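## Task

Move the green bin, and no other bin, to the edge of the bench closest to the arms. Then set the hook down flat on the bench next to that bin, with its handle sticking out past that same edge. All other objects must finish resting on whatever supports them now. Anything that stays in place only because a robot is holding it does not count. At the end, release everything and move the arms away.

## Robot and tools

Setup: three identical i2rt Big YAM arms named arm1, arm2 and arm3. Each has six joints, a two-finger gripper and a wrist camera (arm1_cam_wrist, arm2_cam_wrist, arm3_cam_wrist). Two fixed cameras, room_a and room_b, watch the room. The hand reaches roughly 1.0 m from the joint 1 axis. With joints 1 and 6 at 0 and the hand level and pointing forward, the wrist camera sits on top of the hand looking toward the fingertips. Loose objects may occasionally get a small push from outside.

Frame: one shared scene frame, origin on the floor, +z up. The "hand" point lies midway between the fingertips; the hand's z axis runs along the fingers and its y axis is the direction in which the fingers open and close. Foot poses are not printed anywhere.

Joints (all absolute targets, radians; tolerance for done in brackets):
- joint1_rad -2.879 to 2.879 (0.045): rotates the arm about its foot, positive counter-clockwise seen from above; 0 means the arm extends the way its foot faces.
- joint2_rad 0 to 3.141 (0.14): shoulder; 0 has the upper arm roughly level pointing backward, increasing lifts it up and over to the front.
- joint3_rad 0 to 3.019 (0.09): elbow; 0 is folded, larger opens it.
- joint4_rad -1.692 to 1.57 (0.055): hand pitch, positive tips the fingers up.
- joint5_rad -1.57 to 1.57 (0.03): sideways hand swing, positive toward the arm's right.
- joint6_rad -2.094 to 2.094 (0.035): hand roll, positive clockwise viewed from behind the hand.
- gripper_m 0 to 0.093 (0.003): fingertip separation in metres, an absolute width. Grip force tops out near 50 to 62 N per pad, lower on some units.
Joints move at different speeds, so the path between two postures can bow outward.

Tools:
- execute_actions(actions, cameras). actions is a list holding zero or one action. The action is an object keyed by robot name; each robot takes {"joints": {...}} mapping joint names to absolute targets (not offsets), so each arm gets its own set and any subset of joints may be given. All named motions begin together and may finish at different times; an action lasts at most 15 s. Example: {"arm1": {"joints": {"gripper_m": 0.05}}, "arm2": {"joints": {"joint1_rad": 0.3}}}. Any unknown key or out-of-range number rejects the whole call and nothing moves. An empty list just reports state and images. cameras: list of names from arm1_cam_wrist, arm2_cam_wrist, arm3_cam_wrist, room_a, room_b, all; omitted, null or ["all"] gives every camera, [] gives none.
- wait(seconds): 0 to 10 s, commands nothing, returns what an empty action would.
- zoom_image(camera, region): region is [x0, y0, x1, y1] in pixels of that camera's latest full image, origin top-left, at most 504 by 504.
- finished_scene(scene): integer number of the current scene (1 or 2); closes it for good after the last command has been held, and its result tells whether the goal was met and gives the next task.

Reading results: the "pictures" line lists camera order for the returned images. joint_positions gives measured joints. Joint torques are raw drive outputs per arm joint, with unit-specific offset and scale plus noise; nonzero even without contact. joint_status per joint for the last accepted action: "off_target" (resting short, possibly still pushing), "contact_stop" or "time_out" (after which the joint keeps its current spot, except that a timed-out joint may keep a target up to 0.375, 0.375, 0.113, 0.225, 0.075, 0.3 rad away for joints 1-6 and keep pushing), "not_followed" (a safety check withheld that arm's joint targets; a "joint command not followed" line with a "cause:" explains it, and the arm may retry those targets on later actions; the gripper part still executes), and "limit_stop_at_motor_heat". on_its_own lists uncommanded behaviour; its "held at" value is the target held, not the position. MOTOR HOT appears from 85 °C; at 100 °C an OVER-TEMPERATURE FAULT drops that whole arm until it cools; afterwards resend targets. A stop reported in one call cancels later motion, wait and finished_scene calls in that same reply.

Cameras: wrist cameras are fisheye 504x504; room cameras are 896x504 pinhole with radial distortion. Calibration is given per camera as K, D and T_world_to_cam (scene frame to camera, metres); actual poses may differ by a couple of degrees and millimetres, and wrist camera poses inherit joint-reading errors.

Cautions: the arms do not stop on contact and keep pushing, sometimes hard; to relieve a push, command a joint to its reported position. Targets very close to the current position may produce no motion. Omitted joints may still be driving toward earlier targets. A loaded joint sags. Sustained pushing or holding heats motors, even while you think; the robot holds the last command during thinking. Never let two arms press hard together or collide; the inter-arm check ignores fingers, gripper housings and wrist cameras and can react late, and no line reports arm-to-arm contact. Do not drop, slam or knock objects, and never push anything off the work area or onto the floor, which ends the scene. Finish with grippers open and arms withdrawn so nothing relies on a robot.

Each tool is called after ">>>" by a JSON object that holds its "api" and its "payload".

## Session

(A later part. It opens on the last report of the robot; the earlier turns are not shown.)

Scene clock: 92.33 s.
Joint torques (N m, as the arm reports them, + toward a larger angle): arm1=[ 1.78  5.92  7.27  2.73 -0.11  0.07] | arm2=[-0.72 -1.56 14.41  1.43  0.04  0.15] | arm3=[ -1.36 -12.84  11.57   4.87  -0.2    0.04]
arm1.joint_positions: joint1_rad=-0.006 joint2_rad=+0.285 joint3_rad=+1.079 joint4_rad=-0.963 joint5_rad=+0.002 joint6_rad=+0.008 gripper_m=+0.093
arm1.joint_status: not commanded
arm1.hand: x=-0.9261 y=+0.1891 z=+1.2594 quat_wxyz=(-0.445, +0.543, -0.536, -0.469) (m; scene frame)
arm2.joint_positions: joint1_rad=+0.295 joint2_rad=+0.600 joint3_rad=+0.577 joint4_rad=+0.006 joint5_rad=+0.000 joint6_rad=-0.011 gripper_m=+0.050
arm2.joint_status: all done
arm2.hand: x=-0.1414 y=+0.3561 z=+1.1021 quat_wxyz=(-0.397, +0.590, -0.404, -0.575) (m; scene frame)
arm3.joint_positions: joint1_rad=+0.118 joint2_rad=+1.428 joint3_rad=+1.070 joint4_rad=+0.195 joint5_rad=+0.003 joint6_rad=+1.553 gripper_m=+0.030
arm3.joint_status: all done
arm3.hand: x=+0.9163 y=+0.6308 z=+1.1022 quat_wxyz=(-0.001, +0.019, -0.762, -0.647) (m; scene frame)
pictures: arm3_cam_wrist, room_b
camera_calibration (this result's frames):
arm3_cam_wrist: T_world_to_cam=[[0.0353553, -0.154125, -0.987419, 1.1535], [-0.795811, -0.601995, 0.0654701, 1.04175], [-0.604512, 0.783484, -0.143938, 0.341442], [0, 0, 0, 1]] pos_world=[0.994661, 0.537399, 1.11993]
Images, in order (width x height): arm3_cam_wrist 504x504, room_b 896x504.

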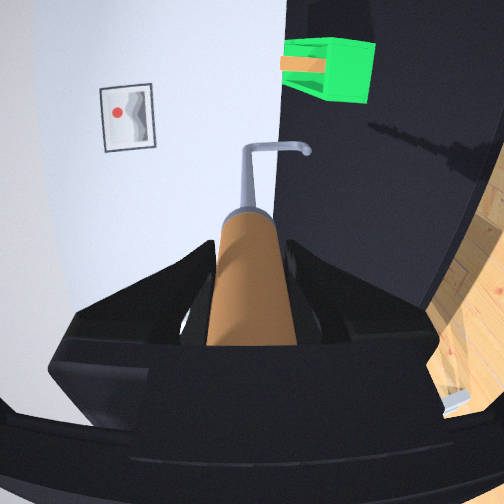

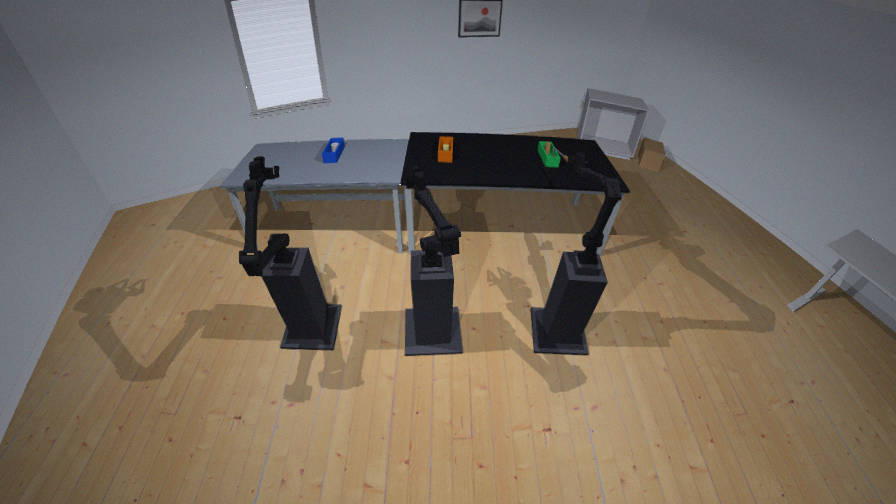

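>>> {"api": "execute_actions", "payload": {"actions": [{"arm3":{"joints":{"joint1_rad":0.045,"joint2_rad":2.31,"joint3_rad":2.02,"joint4_rad":0.36}}}], "cameras": ["arm3_cam_wrist","room_a"]}}

>>> {"api": "zoom_image", "payload": {"camera": "room_a", "region": [400, 270, 560, 380]}}

Scene clock: 102.07 s.
Joint torques (N m, as the arm reports them, + toward a larger angle): arm1=[ 1.77  5.91  7.28  2.77 -0.11  0.08] | arm2=[-0.63 -0.96 14.46  1.42  0.03  0.17] | arm3=[ -1.21 -27.49  16.14   3.81  -0.09  -0.02]
arm1.joint_positions: joint1_rad=-0.006 joint2_rad=+0.285 joint3_rad=+1.079 joint4_rad=-0.963 joint5_rad=+0.002 joint6_rad=+0.008 gripper_m=+0.093
arm1.joint_status: not commanded
arm1.hand: x=-0.9261 y=+0.1891 z=+1.2594 quat_wxyz=(-0.445, +0.543, -0.536, -0.469) (m; scene frame)
arm2.joint_positions: joint1_rad=+0.295 joint2_rad=+0.600 joint3_rad=+0.577 joint4_rad=+0.006 joint5_rad=+0.000 joint6_rad=-0.011 gripper_m=+0.050
arm2.joint_status: not commanded
arm2.hand: x=-0.1414 y=+0.3561 z=+1.1021 quat_wxyz=(-0.397, +0.590, -0.404, -0.575) (m; scene frame)
arm3.joint_positions: joint1_rad=+0.041 joint2_rad=+2.365 joint3_rad=+1.923 joint4_rad=+0.331 joint5_rad=+0.000 joint6_rad=+1.558 gripper_m=+0.030
arm3.joint_status: joint3_rad time_out (moved +0.853 of +0.950); the others done
arm3.on_its_own: joint3_rad reads +1.923 and still pushes toward +2.020 since a time_out
arm3.hand: x=+0.9812 y=+0.9233 z=+0.9183 quat_wxyz=(-0.024, -0.011, -0.745, -0.666) (m; scene frame)
pictures: arm3_cam_wrist, room_a
camera_calibration (this result's frames):
arm3_cam_wrist: T_world_to_cam=[[0.0210508, -0.104083, -0.994346, 0.988857], [-0.838555, -0.543409, 0.0391287, 1.29354], [-0.544409, 0.83299, -0.0987187, -0.0211675], [0, 0, 0, 1]] pos_world=[1.05236, 0.823476, 0.930562]
Images, in order (width x height): arm3_cam_wrist 504x504, room_a 896x504.

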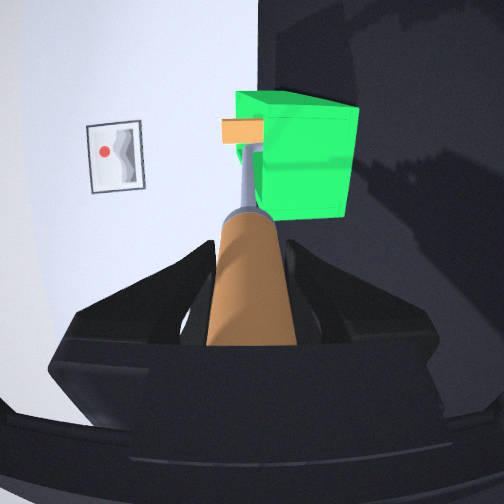

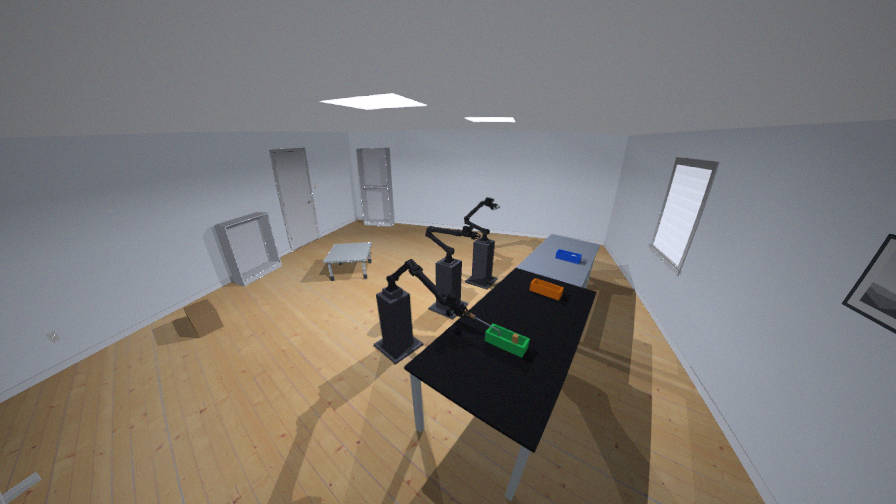

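Region (400, 270, 560, 380) of room_a's 896x504 image, scaled by 3.150, with more detail than that image has; it fills the top 346 rows of this view, and the rest is white.

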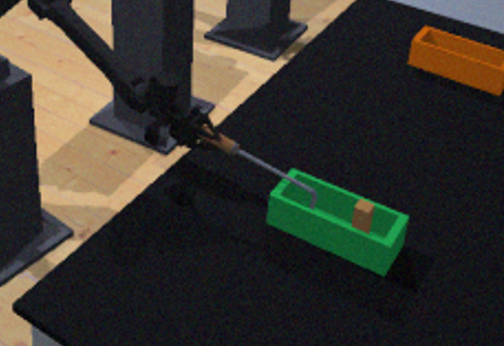

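>>> {"api": "execute_actions", "payload": {"actions": [{"arm3":{"joints":{"joint2_rad":2.13,"joint3_rad":1.565,"joint4_rad":0.55}}}], "cameras": []}}

>>> {"api": "execute_actions", "payload": {"actions": [{"arm3":{"joints":{"joint2_rad":1.97,"joint3_rad":1.27,"joint4_rad":0.685}}}], "cameras": ["arm3_cam_wrist"]}}

>>> {"api": "execute_actions", "payload": {"actions": [{"arm3":{"joints":{"joint2_rad":1.825,"joint3_rad":1.01,"joint4_rad":0.795}}}], "cameras": []}}

>>> {"api": "execute_actions", "payload": {"actions": [{"arm3":{"joints":{"joint2_rad":1.71,"joint3_rad":0.83,"joint4_rad":0.87}}}], "cameras": ["arm3_cam_wrist","room_a"]}}

>>> {"api": "zoom_image", "payload": {"camera": "room_a", "region": [400, 270, 560, 380]}}

Scene clock: 111.20 s.
Joint torques (N m, as the arm reports them, + toward a larger angle): arm1=[ 1.83  5.96  7.28  2.76 -0.11  0.08] | arm2=[-0.54 -1.84 14.49  1.46  0.06  0.18] | arm3=[ -1.43 -23.79  10.3    3.9   -0.1   -0.02]
arm1.joint_positions: joint1_rad=-0.006 joint2_rad=+0.285 joint3_rad=+1.079 joint4_rad=-0.963 joint5_rad=+0.002 joint6_rad=+0.008 gripper_m=+0.093
arm1.joint_status: not commanded
arm1.hand: x=-0.9261 y=+0.1891 z=+1.2594 quat_wxyz=(-0.445, +0.543, -0.536, -0.469) (m; scene frame)
arm2.joint_positions: joint1_rad=+0.295 joint2_rad=+0.600 joint3_rad=+0.577 joint4_rad=+0.006 joint5_rad=+0.000 joint6_rad=-0.011 gripper_m=+0.050
arm2.joint_status: not commanded
arm2.hand: x=-0.1414 y=+0.3561 z=+1.1021 quat_wxyz=(-0.397, +0.590, -0.404, -0.575) (m; scene frame)
arm3.joint_positions: joint1_rad=+0.041 joint2_rad=+2.177 joint3_rad=+1.537 joint4_rad=+0.519 joint5_rad=+0.000 joint6_rad=+1.559 gripper_m=+0.030
arm3.joint_status: all done
arm3.hand: x=+0.9771 y=+0.8380 z=+0.9067 quat_wxyz=(-0.024, -0.012, -0.749, -0.663) (m; scene frame)
pictures: none
No camera images: the call's "cameras" was empty. Leave "cameras" out to get every camera's image.

Scene clock: 112.17 s.
Joint torques (N m, as the arm reports them, + toward a larger angle): arm1=[ 1.83  5.98  7.27  2.78 -0.11  0.08] | arm2=[-0.4  -1.56 14.33  1.51  0.05  0.13] | arm3=[ -1.49 -22.32   8.44   4.18  -0.09  -0.02]
arm1.joint_positions: joint1_rad=-0.006 joint2_rad=+0.285 joint3_rad=+1.079 joint4_rad=-0.963 joint5_rad=+0.002 joint6_rad=+0.008 gripper_m=+0.093
arm1.joint_status: not commanded
arm1.hand: x=-0.9261 y=+0.1891 z=+1.2594 quat_wxyz=(-0.445, +0.543, -0.536, -0.469) (m; scene frame)
arm2.joint_positions: joint1_rad=+0.295 joint2_rad=+0.600 joint3_rad=+0.577 joint4_rad=+0.006 joint5_rad=+0.000 joint6_rad=-0.011 gripper_m=+0.050
arm2.joint_status: not commanded
arm2.hand: x=-0.1414 y=+0.3561 z=+1.1021 quat_wxyz=(-0.397, +0.590, -0.404, -0.575) (m; scene frame)
arm3.joint_positions: joint1_rad=+0.041 joint2_rad=+2.030 joint3_rad=+1.257 joint4_rad=+0.648 joint5_rad=+0.000 joint6_rad=+1.559 gripper_m=+0.030
arm3.joint_status: all done
arm3.hand: x=+0.9734 y=+0.7623 z=+0.9035 quat_wxyz=(-0.024, -0.012, -0.750, -0.661) (m; scene frame)
pictures: arm3_cam_wrist
camera_calibration (this result's frames):
arm3_cam_wrist: T_world_to_cam=[[0.0191807, -0.118416, -0.992779, 0.968913], [-0.838616, -0.542559, 0.0485126, 1.191], [-0.544386, 0.831629, -0.109712, 0.118106], [0, 0, 0, 1]] pos_world=[1.04451, 0.662704, 0.917096]
Images, in order (width x height): arm3_cam_wrist 504x504.

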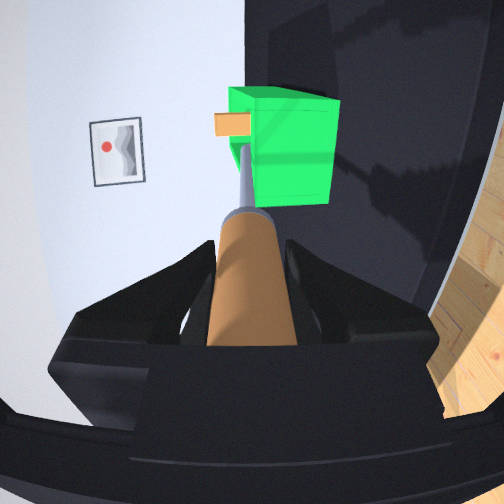

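Scene clock: 113.07 s.
Joint torques (N m, as the arm reports them, + toward a larger angle): arm1=[ 1.79  5.95  7.27  2.73 -0.12  0.08] | arm2=[-0.86 -1.51 14.35  1.45  0.06  0.15] | arm3=[ -1.18 -19.35   8.01   4.34  -0.08  -0.03]
arm1.joint_positions: joint1_rad=-0.006 joint2_rad=+0.285 joint3_rad=+1.079 joint4_rad=-0.963 joint5_rad=+0.002 joint6_rad=+0.008 gripper_m=+0.093
arm1.joint_status: not commanded
arm1.hand: x=-0.9261 y=+0.1891 z=+1.2594 quat_wxyz=(-0.445, +0.543, -0.536, -0.469) (m; scene frame)
arm2.joint_positions: joint1_rad=+0.295 joint2_rad=+0.600 joint3_rad=+0.577 joint4_rad=+0.006 joint5_rad=+0.000 joint6_rad=-0.011 gripper_m=+0.050
arm2.joint_status: not commanded
arm2.hand: x=-0.1414 y=+0.3561 z=+1.1021 quat_wxyz=(-0.397, +0.590, -0.404, -0.575) (m; scene frame)
arm3.joint_positions: joint1_rad=+0.041 joint2_rad=+1.881 joint3_rad=+0.994 joint4_rad=+0.753 joint5_rad=+0.000 joint6_rad=+1.559 gripper_m=+0.030
arm3.joint_status: all done
arm3.hand: x=+0.9694 y=+0.6816 z=+0.9030 quat_wxyz=(-0.023, -0.012, -0.753, -0.658) (m; scene frame)
pictures: none
No camera images: the call's "cameras" was empty. Leave "cameras" out to get every camera's image.

Scene clock: 113.90 s.
Joint torques (N m, as the arm reports them, + toward a larger angle): arm1=[ 1.82  6.04  7.26  2.73 -0.11  0.08] | arm2=[-0.63 -1.63 14.38  1.44  0.07  0.14] | arm3=[ -1.33 -16.86   8.12   4.68  -0.08  -0.05]
arm1.joint_positions: joint1_rad=-0.006 joint2_rad=+0.285 joint3_rad=+1.079 joint4_rad=-0.963 joint5_rad=+0.002 joint6_rad=+0.008 gripper_m=+0.093
arm1.joint_status: not commanded
arm1.hand: x=-0.9261 y=+0.1891 z=+1.2594 quat_wxyz=(-0.445, +0.543, -0.536, -0.469) (m; scene frame)
arm2.joint_positions: joint1_rad=+0.295 joint2_rad=+0.600 joint3_rad=+0.577 joint4_rad=+0.006 joint5_rad=+0.000 joint6_rad=-0.011 gripper_m=+0.050
arm2.joint_status: not commanded
arm2.hand: x=-0.1414 y=+0.3561 z=+1.1021 quat_wxyz=(-0.397, +0.590, -0.404, -0.575) (m; scene frame)
arm3.joint_positions: joint1_rad=+0.041 joint2_rad=+1.766 joint3_rad=+0.807 joint4_rad=+0.818 joint5_rad=+0.000 joint6_rad=+1.559 gripper_m=+0.030
arm3.joint_status: all done
arm3.hand: x=+0.9663 y=+0.6194 z=+0.9034 quat_wxyz=(-0.023, -0.012, -0.755, -0.655) (m; scene frame)
pictures: arm3_cam_wrist, room_a
camera_calibration (this result's frames):
arm3_cam_wrist: T_world_to_cam=[[0.0184527, -0.132778, -0.990974, 0.960017], [-0.838645, -0.541691, 0.0569637, 1.09937], [-0.544365, 0.830025, -0.12135, 0.244593], [0, 0, 0, 1]] pos_world=[1.03741, 0.519969, 0.918409]
Images, in order (width x height): arm3_cam_wrist 504x504, room_a 896x504.

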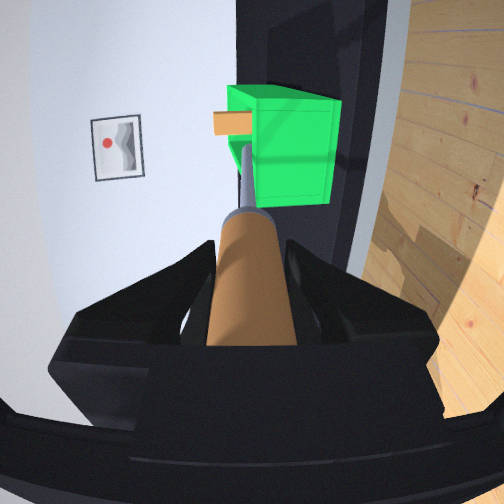

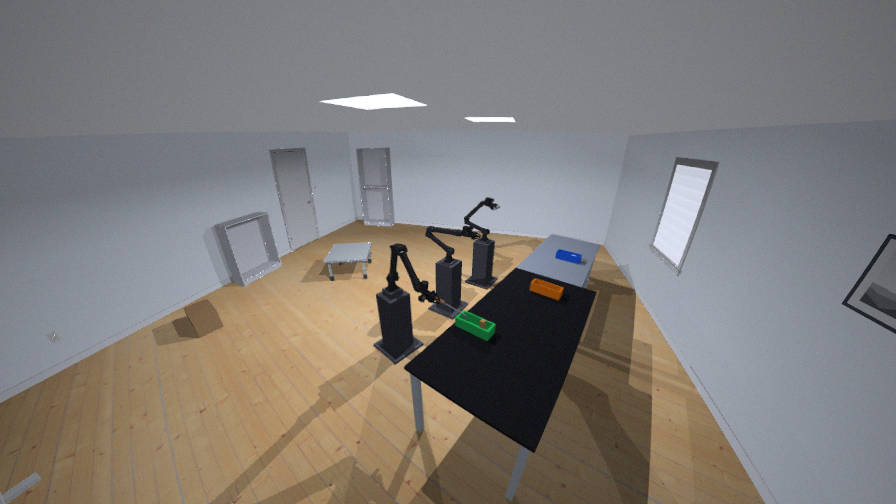

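Region (400, 270, 560, 380) of room_a's 896x504 image, scaled by 3.150, with more detail than that image has; it fills the top 346 rows of this view, and the rest is white.

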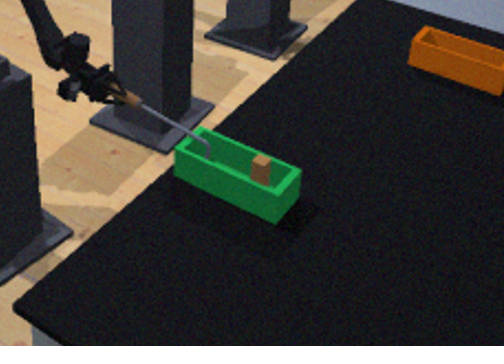

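>>> {"api": "execute_actions", "payload": {"actions": [{"arm3":{"joints":{"joint2_rad":1.64,"joint3_rad":0.725,"joint4_rad":0.905}}}], "cameras": ["arm3_cam_wrist"]}}

>>> {"api": "execute_actions", "payload": {"actions": [{"arm3":{"joints":{"joint3_rad":0.86,"joint4_rad":1.04}}}], "cameras": []}}

>>> {"api": "execute_actions", "payload": {"actions": [{"arm3":{"joints":{"joint1_rad":-0.16,"joint2_rad":2.03,"joint3_rad":1.49,"joint4_rad":0.68}}}], "cameras": []}}

>>> {"api": "execute_actions", "payload": {"actions": [{"arm3":{"joints":{"joint2_rad":2.19,"joint4_rad":0.8}}}], "cameras": ["arm3_cam_wrist","room_a"]}}

>>> {"api": "zoom_image", "payload": {"camera": "room_a", "region": [400, 270, 560, 380]}}

Scene clock: 120.97 s.
Joint torques (N m, as the arm reports them, + toward a larger angle): arm1=[ 1.81  5.91  7.26  2.74 -0.11  0.08] | arm2=[-0.92 -1.53 14.42  1.52  0.04  0.16] | arm3=[ -1.24 -15.95   7.93   4.9   -0.09  -0.02]
arm1.joint_positions: joint1_rad=-0.006 joint2_rad=+0.285 joint3_rad=+1.079 joint4_rad=-0.963 joint5_rad=+0.002 joint6_rad=+0.008 gripper_m=+0.093
arm1.joint_status: not commanded
arm1.hand: x=-0.9261 y=+0.1891 z=+1.2594 quat_wxyz=(-0.445, +0.543, -0.536, -0.469) (m; scene frame)
arm2.joint_positions: joint1_rad=+0.295 joint2_rad=+0.600 joint3_rad=+0.577 joint4_rad=+0.006 joint5_rad=+0.000 joint6_rad=-0.011 gripper_m=+0.050
arm2.joint_status: not commanded
arm2.hand: x=-0.1414 y=+0.3561 z=+1.1021 quat_wxyz=(-0.397, +0.590, -0.404, -0.575) (m; scene frame)
arm3.joint_positions: joint1_rad=+0.041 joint2_rad=+1.696 joint3_rad=+0.701 joint4_rad=+0.851 joint5_rad=+0.000 joint6_rad=+1.559 gripper_m=+0.030
arm3.joint_status: all done
arm3.hand: x=+0.9644 y=+0.5822 z=+0.9033 quat_wxyz=(-0.023, -0.012, -0.756, -0.654) (m; scene frame)
pictures: arm3_cam_wrist
camera_calibration (this result's frames):
arm3_cam_wrist: T_world_to_cam=[[0.0182419, -0.136931, -0.990413, 0.957093], [-0.838653, -0.541417, 0.0594077, 1.07536], [-0.544361, 0.829529, -0.124714, 0.277719], [0, 0, 0, 1]] pos_world=[1.03557, 0.482897, 0.918667]
Images, in order (width x height): arm3_cam_wrist 504x504.

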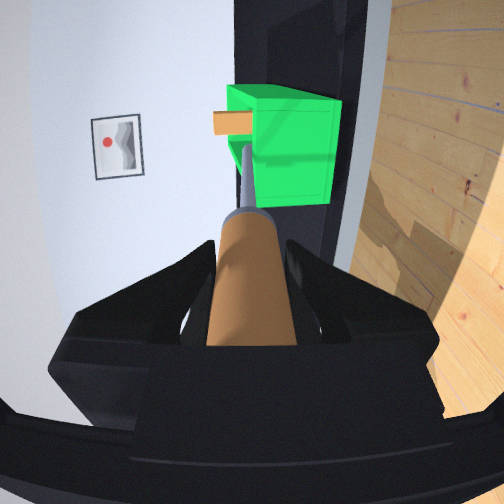

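Scene clock: 121.93 s.
Joint torques (N m, as the arm reports them, + toward a larger angle): arm1=[ 1.73  5.91  7.29  2.73 -0.11  0.08] | arm2=[-0.68 -1.3  14.34  1.4   0.07  0.16] | arm3=[ -1.16 -16.03  10.91   4.4   -0.14  -0.04]
arm1.joint_positions: joint1_rad=-0.006 joint2_rad=+0.285 joint3_rad=+1.079 joint4_rad=-0.963 joint5_rad=+0.002 joint6_rad=+0.008 gripper_m=+0.093
arm1.joint_status: not commanded
arm1.hand: x=-0.9261 y=+0.1891 z=+1.2594 quat_wxyz=(-0.445, +0.543, -0.536, -0.469) (m; scene frame)
arm2.joint_positions: joint1_rad=+0.295 joint2_rad=+0.600 joint3_rad=+0.577 joint4_rad=+0.006 joint5_rad=+0.000 joint6_rad=-0.011 gripper_m=+0.050
arm2.joint_status: not commanded
arm2.hand: x=-0.1414 y=+0.3561 z=+1.1021 quat_wxyz=(-0.397, +0.590, -0.404, -0.575) (m; scene frame)
arm3.joint_positions: joint1_rad=+0.041 joint2_rad=+1.691 joint3_rad=+0.805 joint4_rad=+0.995 joint5_rad=+0.000 joint6_rad=+1.559 gripper_m=+0.030
arm3.joint_status: all done
arm3.hand: x=+0.9653 y=+0.6154 z=+0.9906 quat_wxyz=(-0.026, -0.010, -0.668, -0.744) (m; scene frame)
pictures: none
No camera images: the call's "cameras" was empty. Leave "cameras" out to get every camera's image.

Scene clock: 123.63 s.
Joint torques (N m, as the arm reports them, + toward a larger angle): arm1=[ 1.75  5.82  7.26  2.74 -0.11  0.08] | arm2=[-1.08 -1.27 14.49  1.51  0.03  0.16] | arm3=[ -1.34 -23.74  13.24   4.09  -0.13  -0.03]
arm1.joint_positions: joint1_rad=-0.006 joint2_rad=+0.285 joint3_rad=+1.079 joint4_rad=-0.963 joint5_rad=+0.002 joint6_rad=+0.008 gripper_m=+0.093
arm1.joint_status: not commanded
arm1.hand: x=-0.9261 y=+0.1891 z=+1.2594 quat_wxyz=(-0.445, +0.543, -0.536, -0.469) (m; scene frame)
arm2.joint_positions: joint1_rad=+0.295 joint2_rad=+0.600 joint3_rad=+0.577 joint4_rad=+0.006 joint5_rad=+0.000 joint6_rad=-0.011 gripper_m=+0.050
arm2.joint_status: not commanded
arm2.hand: x=-0.1414 y=+0.3561 z=+1.1021 quat_wxyz=(-0.397, +0.590, -0.404, -0.575) (m; scene frame)
arm3.joint_positions: joint1_rad=-0.163 joint2_rad=+2.088 joint3_rad=+1.422 joint4_rad=+0.643 joint5_rad=+0.001 joint6_rad=+1.560 gripper_m=+0.030
arm3.joint_status: all done
arm3.hand: x=+1.1395 y=+0.7835 z=+0.9471 quat_wxyz=(-0.096, -0.084, -0.710, -0.693) (m; scene frame)
pictures: none
No camera images: the call's "cameras" was empty. Leave "cameras" out to get every camera's image.

Scene clock: 124.63 s.
Joint torques (N m, as the arm reports them, + toward a larger angle): arm1=[ 1.8   5.92  7.26  2.74 -0.11  0.08] | arm2=[-0.59 -1.6  14.44  1.5   0.06  0.15] | arm3=[ -1.14 -22.86  11.93   3.48  -0.15  -0.05]
arm1.joint_positions: joint1_rad=-0.006 joint2_rad=+0.285 joint3_rad=+1.079 joint4_rad=-0.963 joint5_rad=+0.002 joint6_rad=+0.008 gripper_m=+0.093
arm1.joint_status: not commanded
arm1.hand: x=-0.9261 y=+0.1891 z=+1.2594 quat_wxyz=(-0.445, +0.543, -0.536, -0.469) (m; scene frame)
arm2.joint_positions: joint1_rad=+0.295 joint2_rad=+0.600 joint3_rad=+0.577 joint4_rad=+0.006 joint5_rad=+0.000 joint6_rad=-0.011 gripper_m=+0.050
arm2.joint_status: not commanded
arm2.hand: x=-0.1414 y=+0.3561 z=+1.1021 quat_wxyz=(-0.397, +0.590, -0.404, -0.575) (m; scene frame)
arm3.joint_positions: joint1_rad=-0.163 joint2_rad=+2.235 joint3_rad=+1.428 joint4_rad=+0.778 joint5_rad=+0.001 joint6_rad=+1.562 gripper_m=+0.030
arm3.joint_status: all done
arm3.hand: x=+1.1412 y=+0.7875 z=+0.8667 quat_wxyz=(-0.095, -0.085, -0.712, -0.691) (m; scene frame)
pictures: arm3_cam_wrist, room_a
camera_calibration (this result's frames):
arm3_cam_wrist: T_world_to_cam=[[0.0171231, -0.0244234, -0.999555, 0.86637], [-0.931676, -0.363221, -0.00708522, 1.3604], [-0.362887, 0.931383, -0.0289742, -0.171205], [0, 0, 0, 1]] pos_world=[1.19048, 0.674742, 0.870662]
Images, in order (width x height): arm3_cam_wrist 504x504, room_a 896x504.

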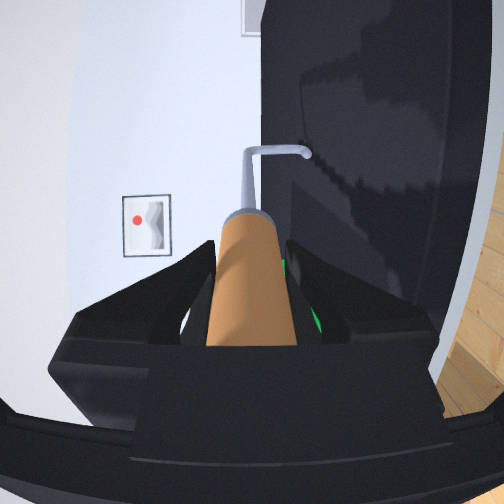

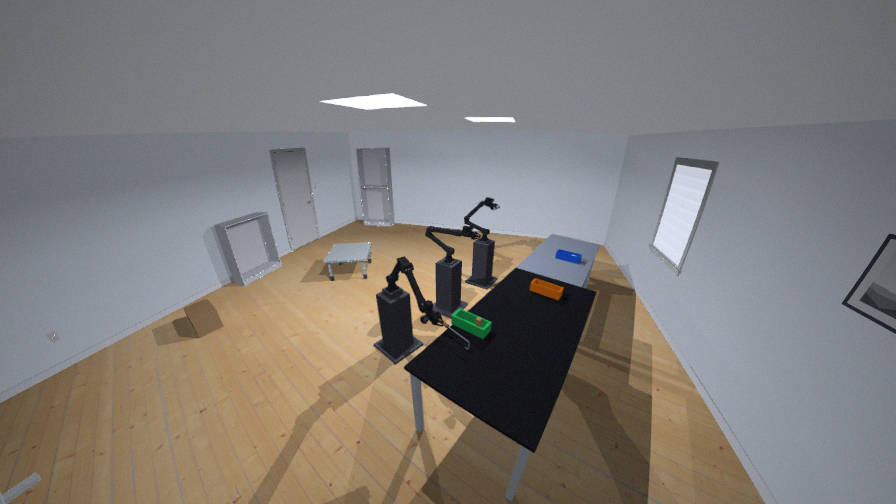

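Region (400, 270, 560, 380) of room_a's 896x504 image, scaled by 3.150, with more detail than that image has; it fills the top 346 rows of this view, and the rest is white.

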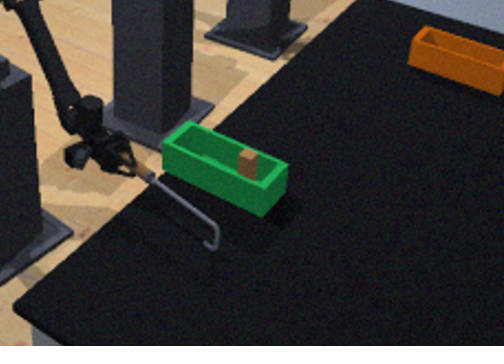

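>>> {"api": "execute_actions", "payload": {"actions": [{"arm3":{"joints":{"joint2_rad":2.27,"joint4_rad":0.87,"joint6_rad":0}}}], "cameras": []}}

>>> {"api": "execute_actions", "payload": {"actions": [{"arm3":{"joints":{"joint2_rad":2.36,"joint4_rad":0.95}}}], "cameras": ["arm3_cam_wrist"]}}

Scene clock: 130.97 s.
Joint torques (N m, as the arm reports them, + toward a larger angle): arm1=[ 1.75  5.93  7.3   2.76 -0.11  0.09] | arm2=[-0.63 -1.37 14.37  1.45  0.05  0.16] | arm3=[ -1.12 -20.92  11.43   3.44   0.1   -0.26]
arm1.joint_positions: joint1_rad=-0.006 joint2_rad=+0.285 joint3_rad=+1.079 joint4_rad=-0.963 joint5_rad=+0.002 joint6_rad=+0.008 gripper_m=+0.093
arm1.joint_status: not commanded
arm1.hand: x=-0.9261 y=+0.1891 z=+1.2594 quat_wxyz=(-0.445, +0.543, -0.536, -0.469) (m; scene frame)
arm2.joint_positions: joint1_rad=+0.295 joint2_rad=+0.600 joint3_rad=+0.577 joint4_rad=+0.006 joint5_rad=+0.000 joint6_rad=-0.011 gripper_m=+0.050
arm2.joint_status: not commanded
arm2.hand: x=-0.1414 y=+0.3561 z=+1.1021 quat_wxyz=(-0.397, +0.590, -0.404, -0.575) (m; scene frame)
arm3.joint_positions: joint1_rad=-0.163 joint2_rad=+2.282 joint3_rad=+1.432 joint4_rad=+0.850 joint5_rad=-0.005 joint6_rad=+0.019 gripper_m=+0.030
arm3.joint_status: all done
arm3.hand: x=+1.1401 y=+0.7876 z=+0.8485 quat_wxyz=(-0.556, +0.431, -0.560, -0.437) (m; scene frame)
pictures: none
No camera images: the call's "cameras" was empty. Leave "cameras" out to get every camera's image.

Scene clock: 131.70 s.
Joint torques (N m, as the arm reports them, + toward a larger angle): arm1=[ 1.75  5.98  7.27  2.74 -0.12  0.08] | arm2=[-0.5  -1.52 14.4   1.5   0.06  0.13] | arm3=[ -1.44 -20.4   10.49   3.08   0.09  -0.24]
arm1.joint_positions: joint1_rad=-0.006 joint2_rad=+0.285 joint3_rad=+1.079 joint4_rad=-0.963 joint5_rad=+0.002 joint6_rad=+0.008 gripper_m=+0.093
arm1.joint_status: not commanded
arm1.hand: x=-0.9261 y=+0.1891 z=+1.2594 quat_wxyz=(-0.445, +0.543, -0.536, -0.469) (m; scene frame)
arm2.joint_positions: joint1_rad=+0.295 joint2_rad=+0.600 joint3_rad=+0.577 joint4_rad=+0.006 joint5_rad=+0.000 joint6_rad=-0.011 gripper_m=+0.050
arm2.joint_status: not commanded
arm2.hand: x=-0.1414 y=+0.3561 z=+1.1021 quat_wxyz=(-0.397, +0.590, -0.404, -0.575) (m; scene frame)
arm3.joint_positions: joint1_rad=-0.163 joint2_rad=+2.359 joint3_rad=+1.438 joint4_rad=+0.937 joint5_rad=-0.004 joint6_rad=+0.017 gripper_m=+0.030
arm3.joint_status: all done
arm3.hand: x=+1.1397 y=+0.7845 z=+0.8118 quat_wxyz=(-0.561, +0.428, -0.555, -0.440) (m; scene frame)
pictures: arm3_cam_wrist
camera_calibration (this result's frames):
arm3_cam_wrist: T_world_to_cam=[[0.971097, -0.238663, -0.00329107, -0.916544], [-0.139128, -0.554788, -0.820277, 1.2647], [0.193944, 0.797026, -0.571958, -0.258956], [0, 0, 0, 1]] pos_world=[1.11623, 0.68929, 0.886276]
Images, in order (width x height): arm3_cam_wrist 504x504.

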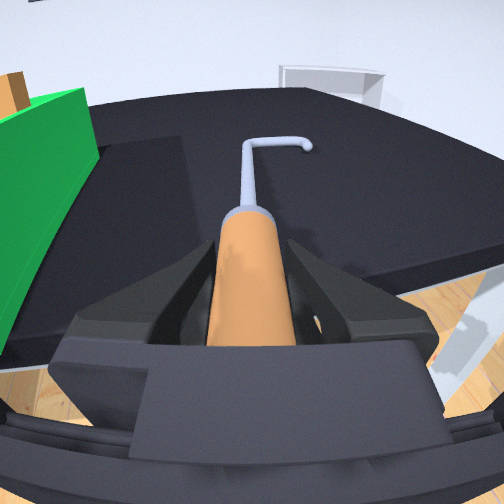

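>>> {"api": "execute_actions", "payload": {"actions": [{"arm3":{"joints":{"joint2_rad":2.395,"joint3_rad":1.44}}}], "cameras": []}}

>>> {"api": "execute_actions", "payload": {"actions": [{"arm3":{"joints":{"gripper_m":0.07}}}], "cameras": []}}

>>> {"api": "execute_actions", "payload": {"actions": [{"arm3":{"joints":{"joint2_rad":1.98,"joint3_rad":0.97,"joint4_rad":0.75}}}], "cameras": ["arm3_cam_wrist"]}}

Scene clock: 141.57 s.
Joint torques (N m, as the arm reports them, + toward a larger angle): arm1=[ 1.82  5.93  7.26  2.7  -0.11  0.08] | arm2=[-1.1  -1.65 14.48  1.51  0.04  0.14] | arm3=[ -1.3  -17.69   6.77   2.93   0.08  -0.24]
arm1.joint_positions: joint1_rad=-0.006 joint2_rad=+0.285 joint3_rad=+1.079 joint4_rad=-0.963 joint5_rad=+0.002 joint6_rad=+0.008 gripper_m=+0.093
arm1.joint_status: not commanded
arm1.hand: x=-0.9261 y=+0.1891 z=+1.2594 quat_wxyz=(-0.445, +0.543, -0.536, -0.469) (m; scene frame)
arm2.joint_positions: joint1_rad=+0.295 joint2_rad=+0.600 joint3_rad=+0.577 joint4_rad=+0.006 joint5_rad=+0.000 joint6_rad=-0.011 gripper_m=+0.050
arm2.joint_status: not commanded
arm2.hand: x=-0.1414 y=+0.3561 z=+1.1021 quat_wxyz=(-0.397, +0.590, -0.404, -0.575) (m; scene frame)
arm3.joint_positions: joint1_rad=-0.163 joint2_rad=+2.362 joint3_rad=+1.438 joint4_rad=+0.941 joint5_rad=-0.004 joint6_rad=+0.017 gripper_m=+0.030
arm3.joint_status: all done
arm3.hand: x=+1.1397 y=+0.7843 z=+0.8103 quat_wxyz=(-0.561, +0.428, -0.555, -0.440) (m; scene frame)
pictures: none
No camera images: the call's "cameras" was empty. Leave "cameras" out to get every camera's image.

Scene clock: 142.37 s.
Joint torques (N m, as the arm reports them, + toward a larger angle): arm1=[ 1.79  5.96  7.27  2.74 -0.12  0.09] | arm2=[-0.71 -1.32 14.37  1.53  0.06  0.17] | arm3=[ -1.71 -18.91   6.64   2.95   0.07  -0.23]
arm1.joint_positions: joint1_rad=-0.006 joint2_rad=+0.285 joint3_rad=+1.079 joint4_rad=-0.963 joint5_rad=+0.002 joint6_rad=+0.008 gripper_m=+0.093
arm1.joint_status: not commanded
arm1.hand: x=-0.9261 y=+0.1891 z=+1.2594 quat_wxyz=(-0.445, +0.543, -0.536, -0.469) (m; scene frame)
arm2.joint_positions: joint1_rad=+0.295 joint2_rad=+0.600 joint3_rad=+0.577 joint4_rad=+0.006 joint5_rad=+0.000 joint6_rad=-0.011 gripper_m=+0.050
arm2.joint_status: not commanded
arm2.hand: x=-0.1414 y=+0.3561 z=+1.1021 quat_wxyz=(-0.397, +0.590, -0.404, -0.575) (m; scene frame)
arm3.joint_positions: joint1_rad=-0.163 joint2_rad=+2.378 joint3_rad=+1.438 joint4_rad=+0.941 joint5_rad=-0.003 joint6_rad=+0.016 gripper_m=+0.070
arm3.joint_status: all done
arm3.hand: x=+1.1395 y=+0.7829 z=+0.7979 quat_wxyz=(-0.558, +0.431, -0.559, -0.436) (m; scene frame)
pictures: none
No camera images: the call's "cameras" was empty. Leave "cameras" out to get every camera's image.

Scene clock: 143.67 s.
Joint torques (N m, as the arm reports them, + toward a larger angle): arm1=[ 1.79  5.96  7.27  2.73 -0.11  0.08] | arm2=[-0.35 -1.95 14.4   1.52  0.03  0.17] | arm3=[ -1.16 -14.56   6.36   2.46   0.07  -0.22]
arm1.joint_positions: joint1_rad=-0.006 joint2_rad=+0.285 joint3_rad=+1.079 joint4_rad=-0.963 joint5_rad=+0.002 joint6_rad=+0.008 gripper_m=+0.093
arm1.joint_status: not commanded
arm1.hand: x=-0.9261 y=+0.1891 z=+1.2594 quat_wxyz=(-0.445, +0.543, -0.536, -0.469) (m; scene frame)
arm2.joint_positions: joint1_rad=+0.295 joint2_rad=+0.600 joint3_rad=+0.577 joint4_rad=+0.006 joint5_rad=+0.000 joint6_rad=-0.011 gripper_m=+0.050
arm2.joint_status: not commanded
arm2.hand: x=-0.1414 y=+0.3561 z=+1.1021 quat_wxyz=(-0.397, +0.590, -0.404, -0.575) (m; scene frame)
arm3.joint_positions: joint1_rad=-0.163 joint2_rad=+1.970 joint3_rad=+0.967 joint4_rad=+0.752 joint5_rad=-0.003 joint6_rad=+0.016 gripper_m=+0.070
arm3.joint_status: all done
arm3.hand: x=+1.1045 y=+0.6488 z=+0.8323 quat_wxyz=(-0.483, +0.481, -0.626, -0.378) (m; scene frame)
pictures: arm3_cam_wrist
camera_calibration (this result's frames):
arm3_cam_wrist: T_world_to_cam=[[0.970214, -0.2422, -0.00491443, -0.910024], [-0.189153, -0.744732, -0.639997, 1.22972], [0.151347, 0.621863, -0.768362, 0.191912], [0, 0, 0, 1]] pos_world=[1.08648, 0.576065, 0.930005]
Images, in order (width x height): arm3_cam_wrist 504x504.

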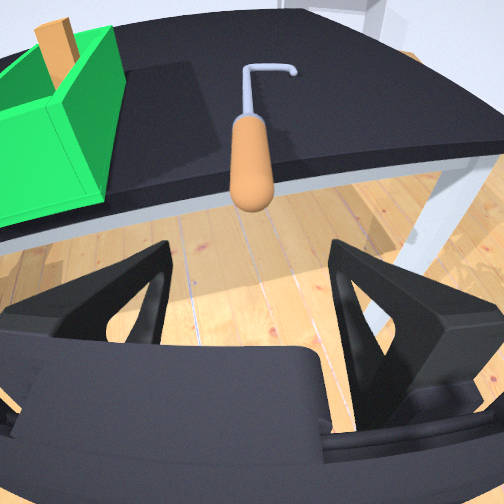

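>>> {"api": "finished_scene", "payload": {"scene": 2}}

The scene is finished: the task was done.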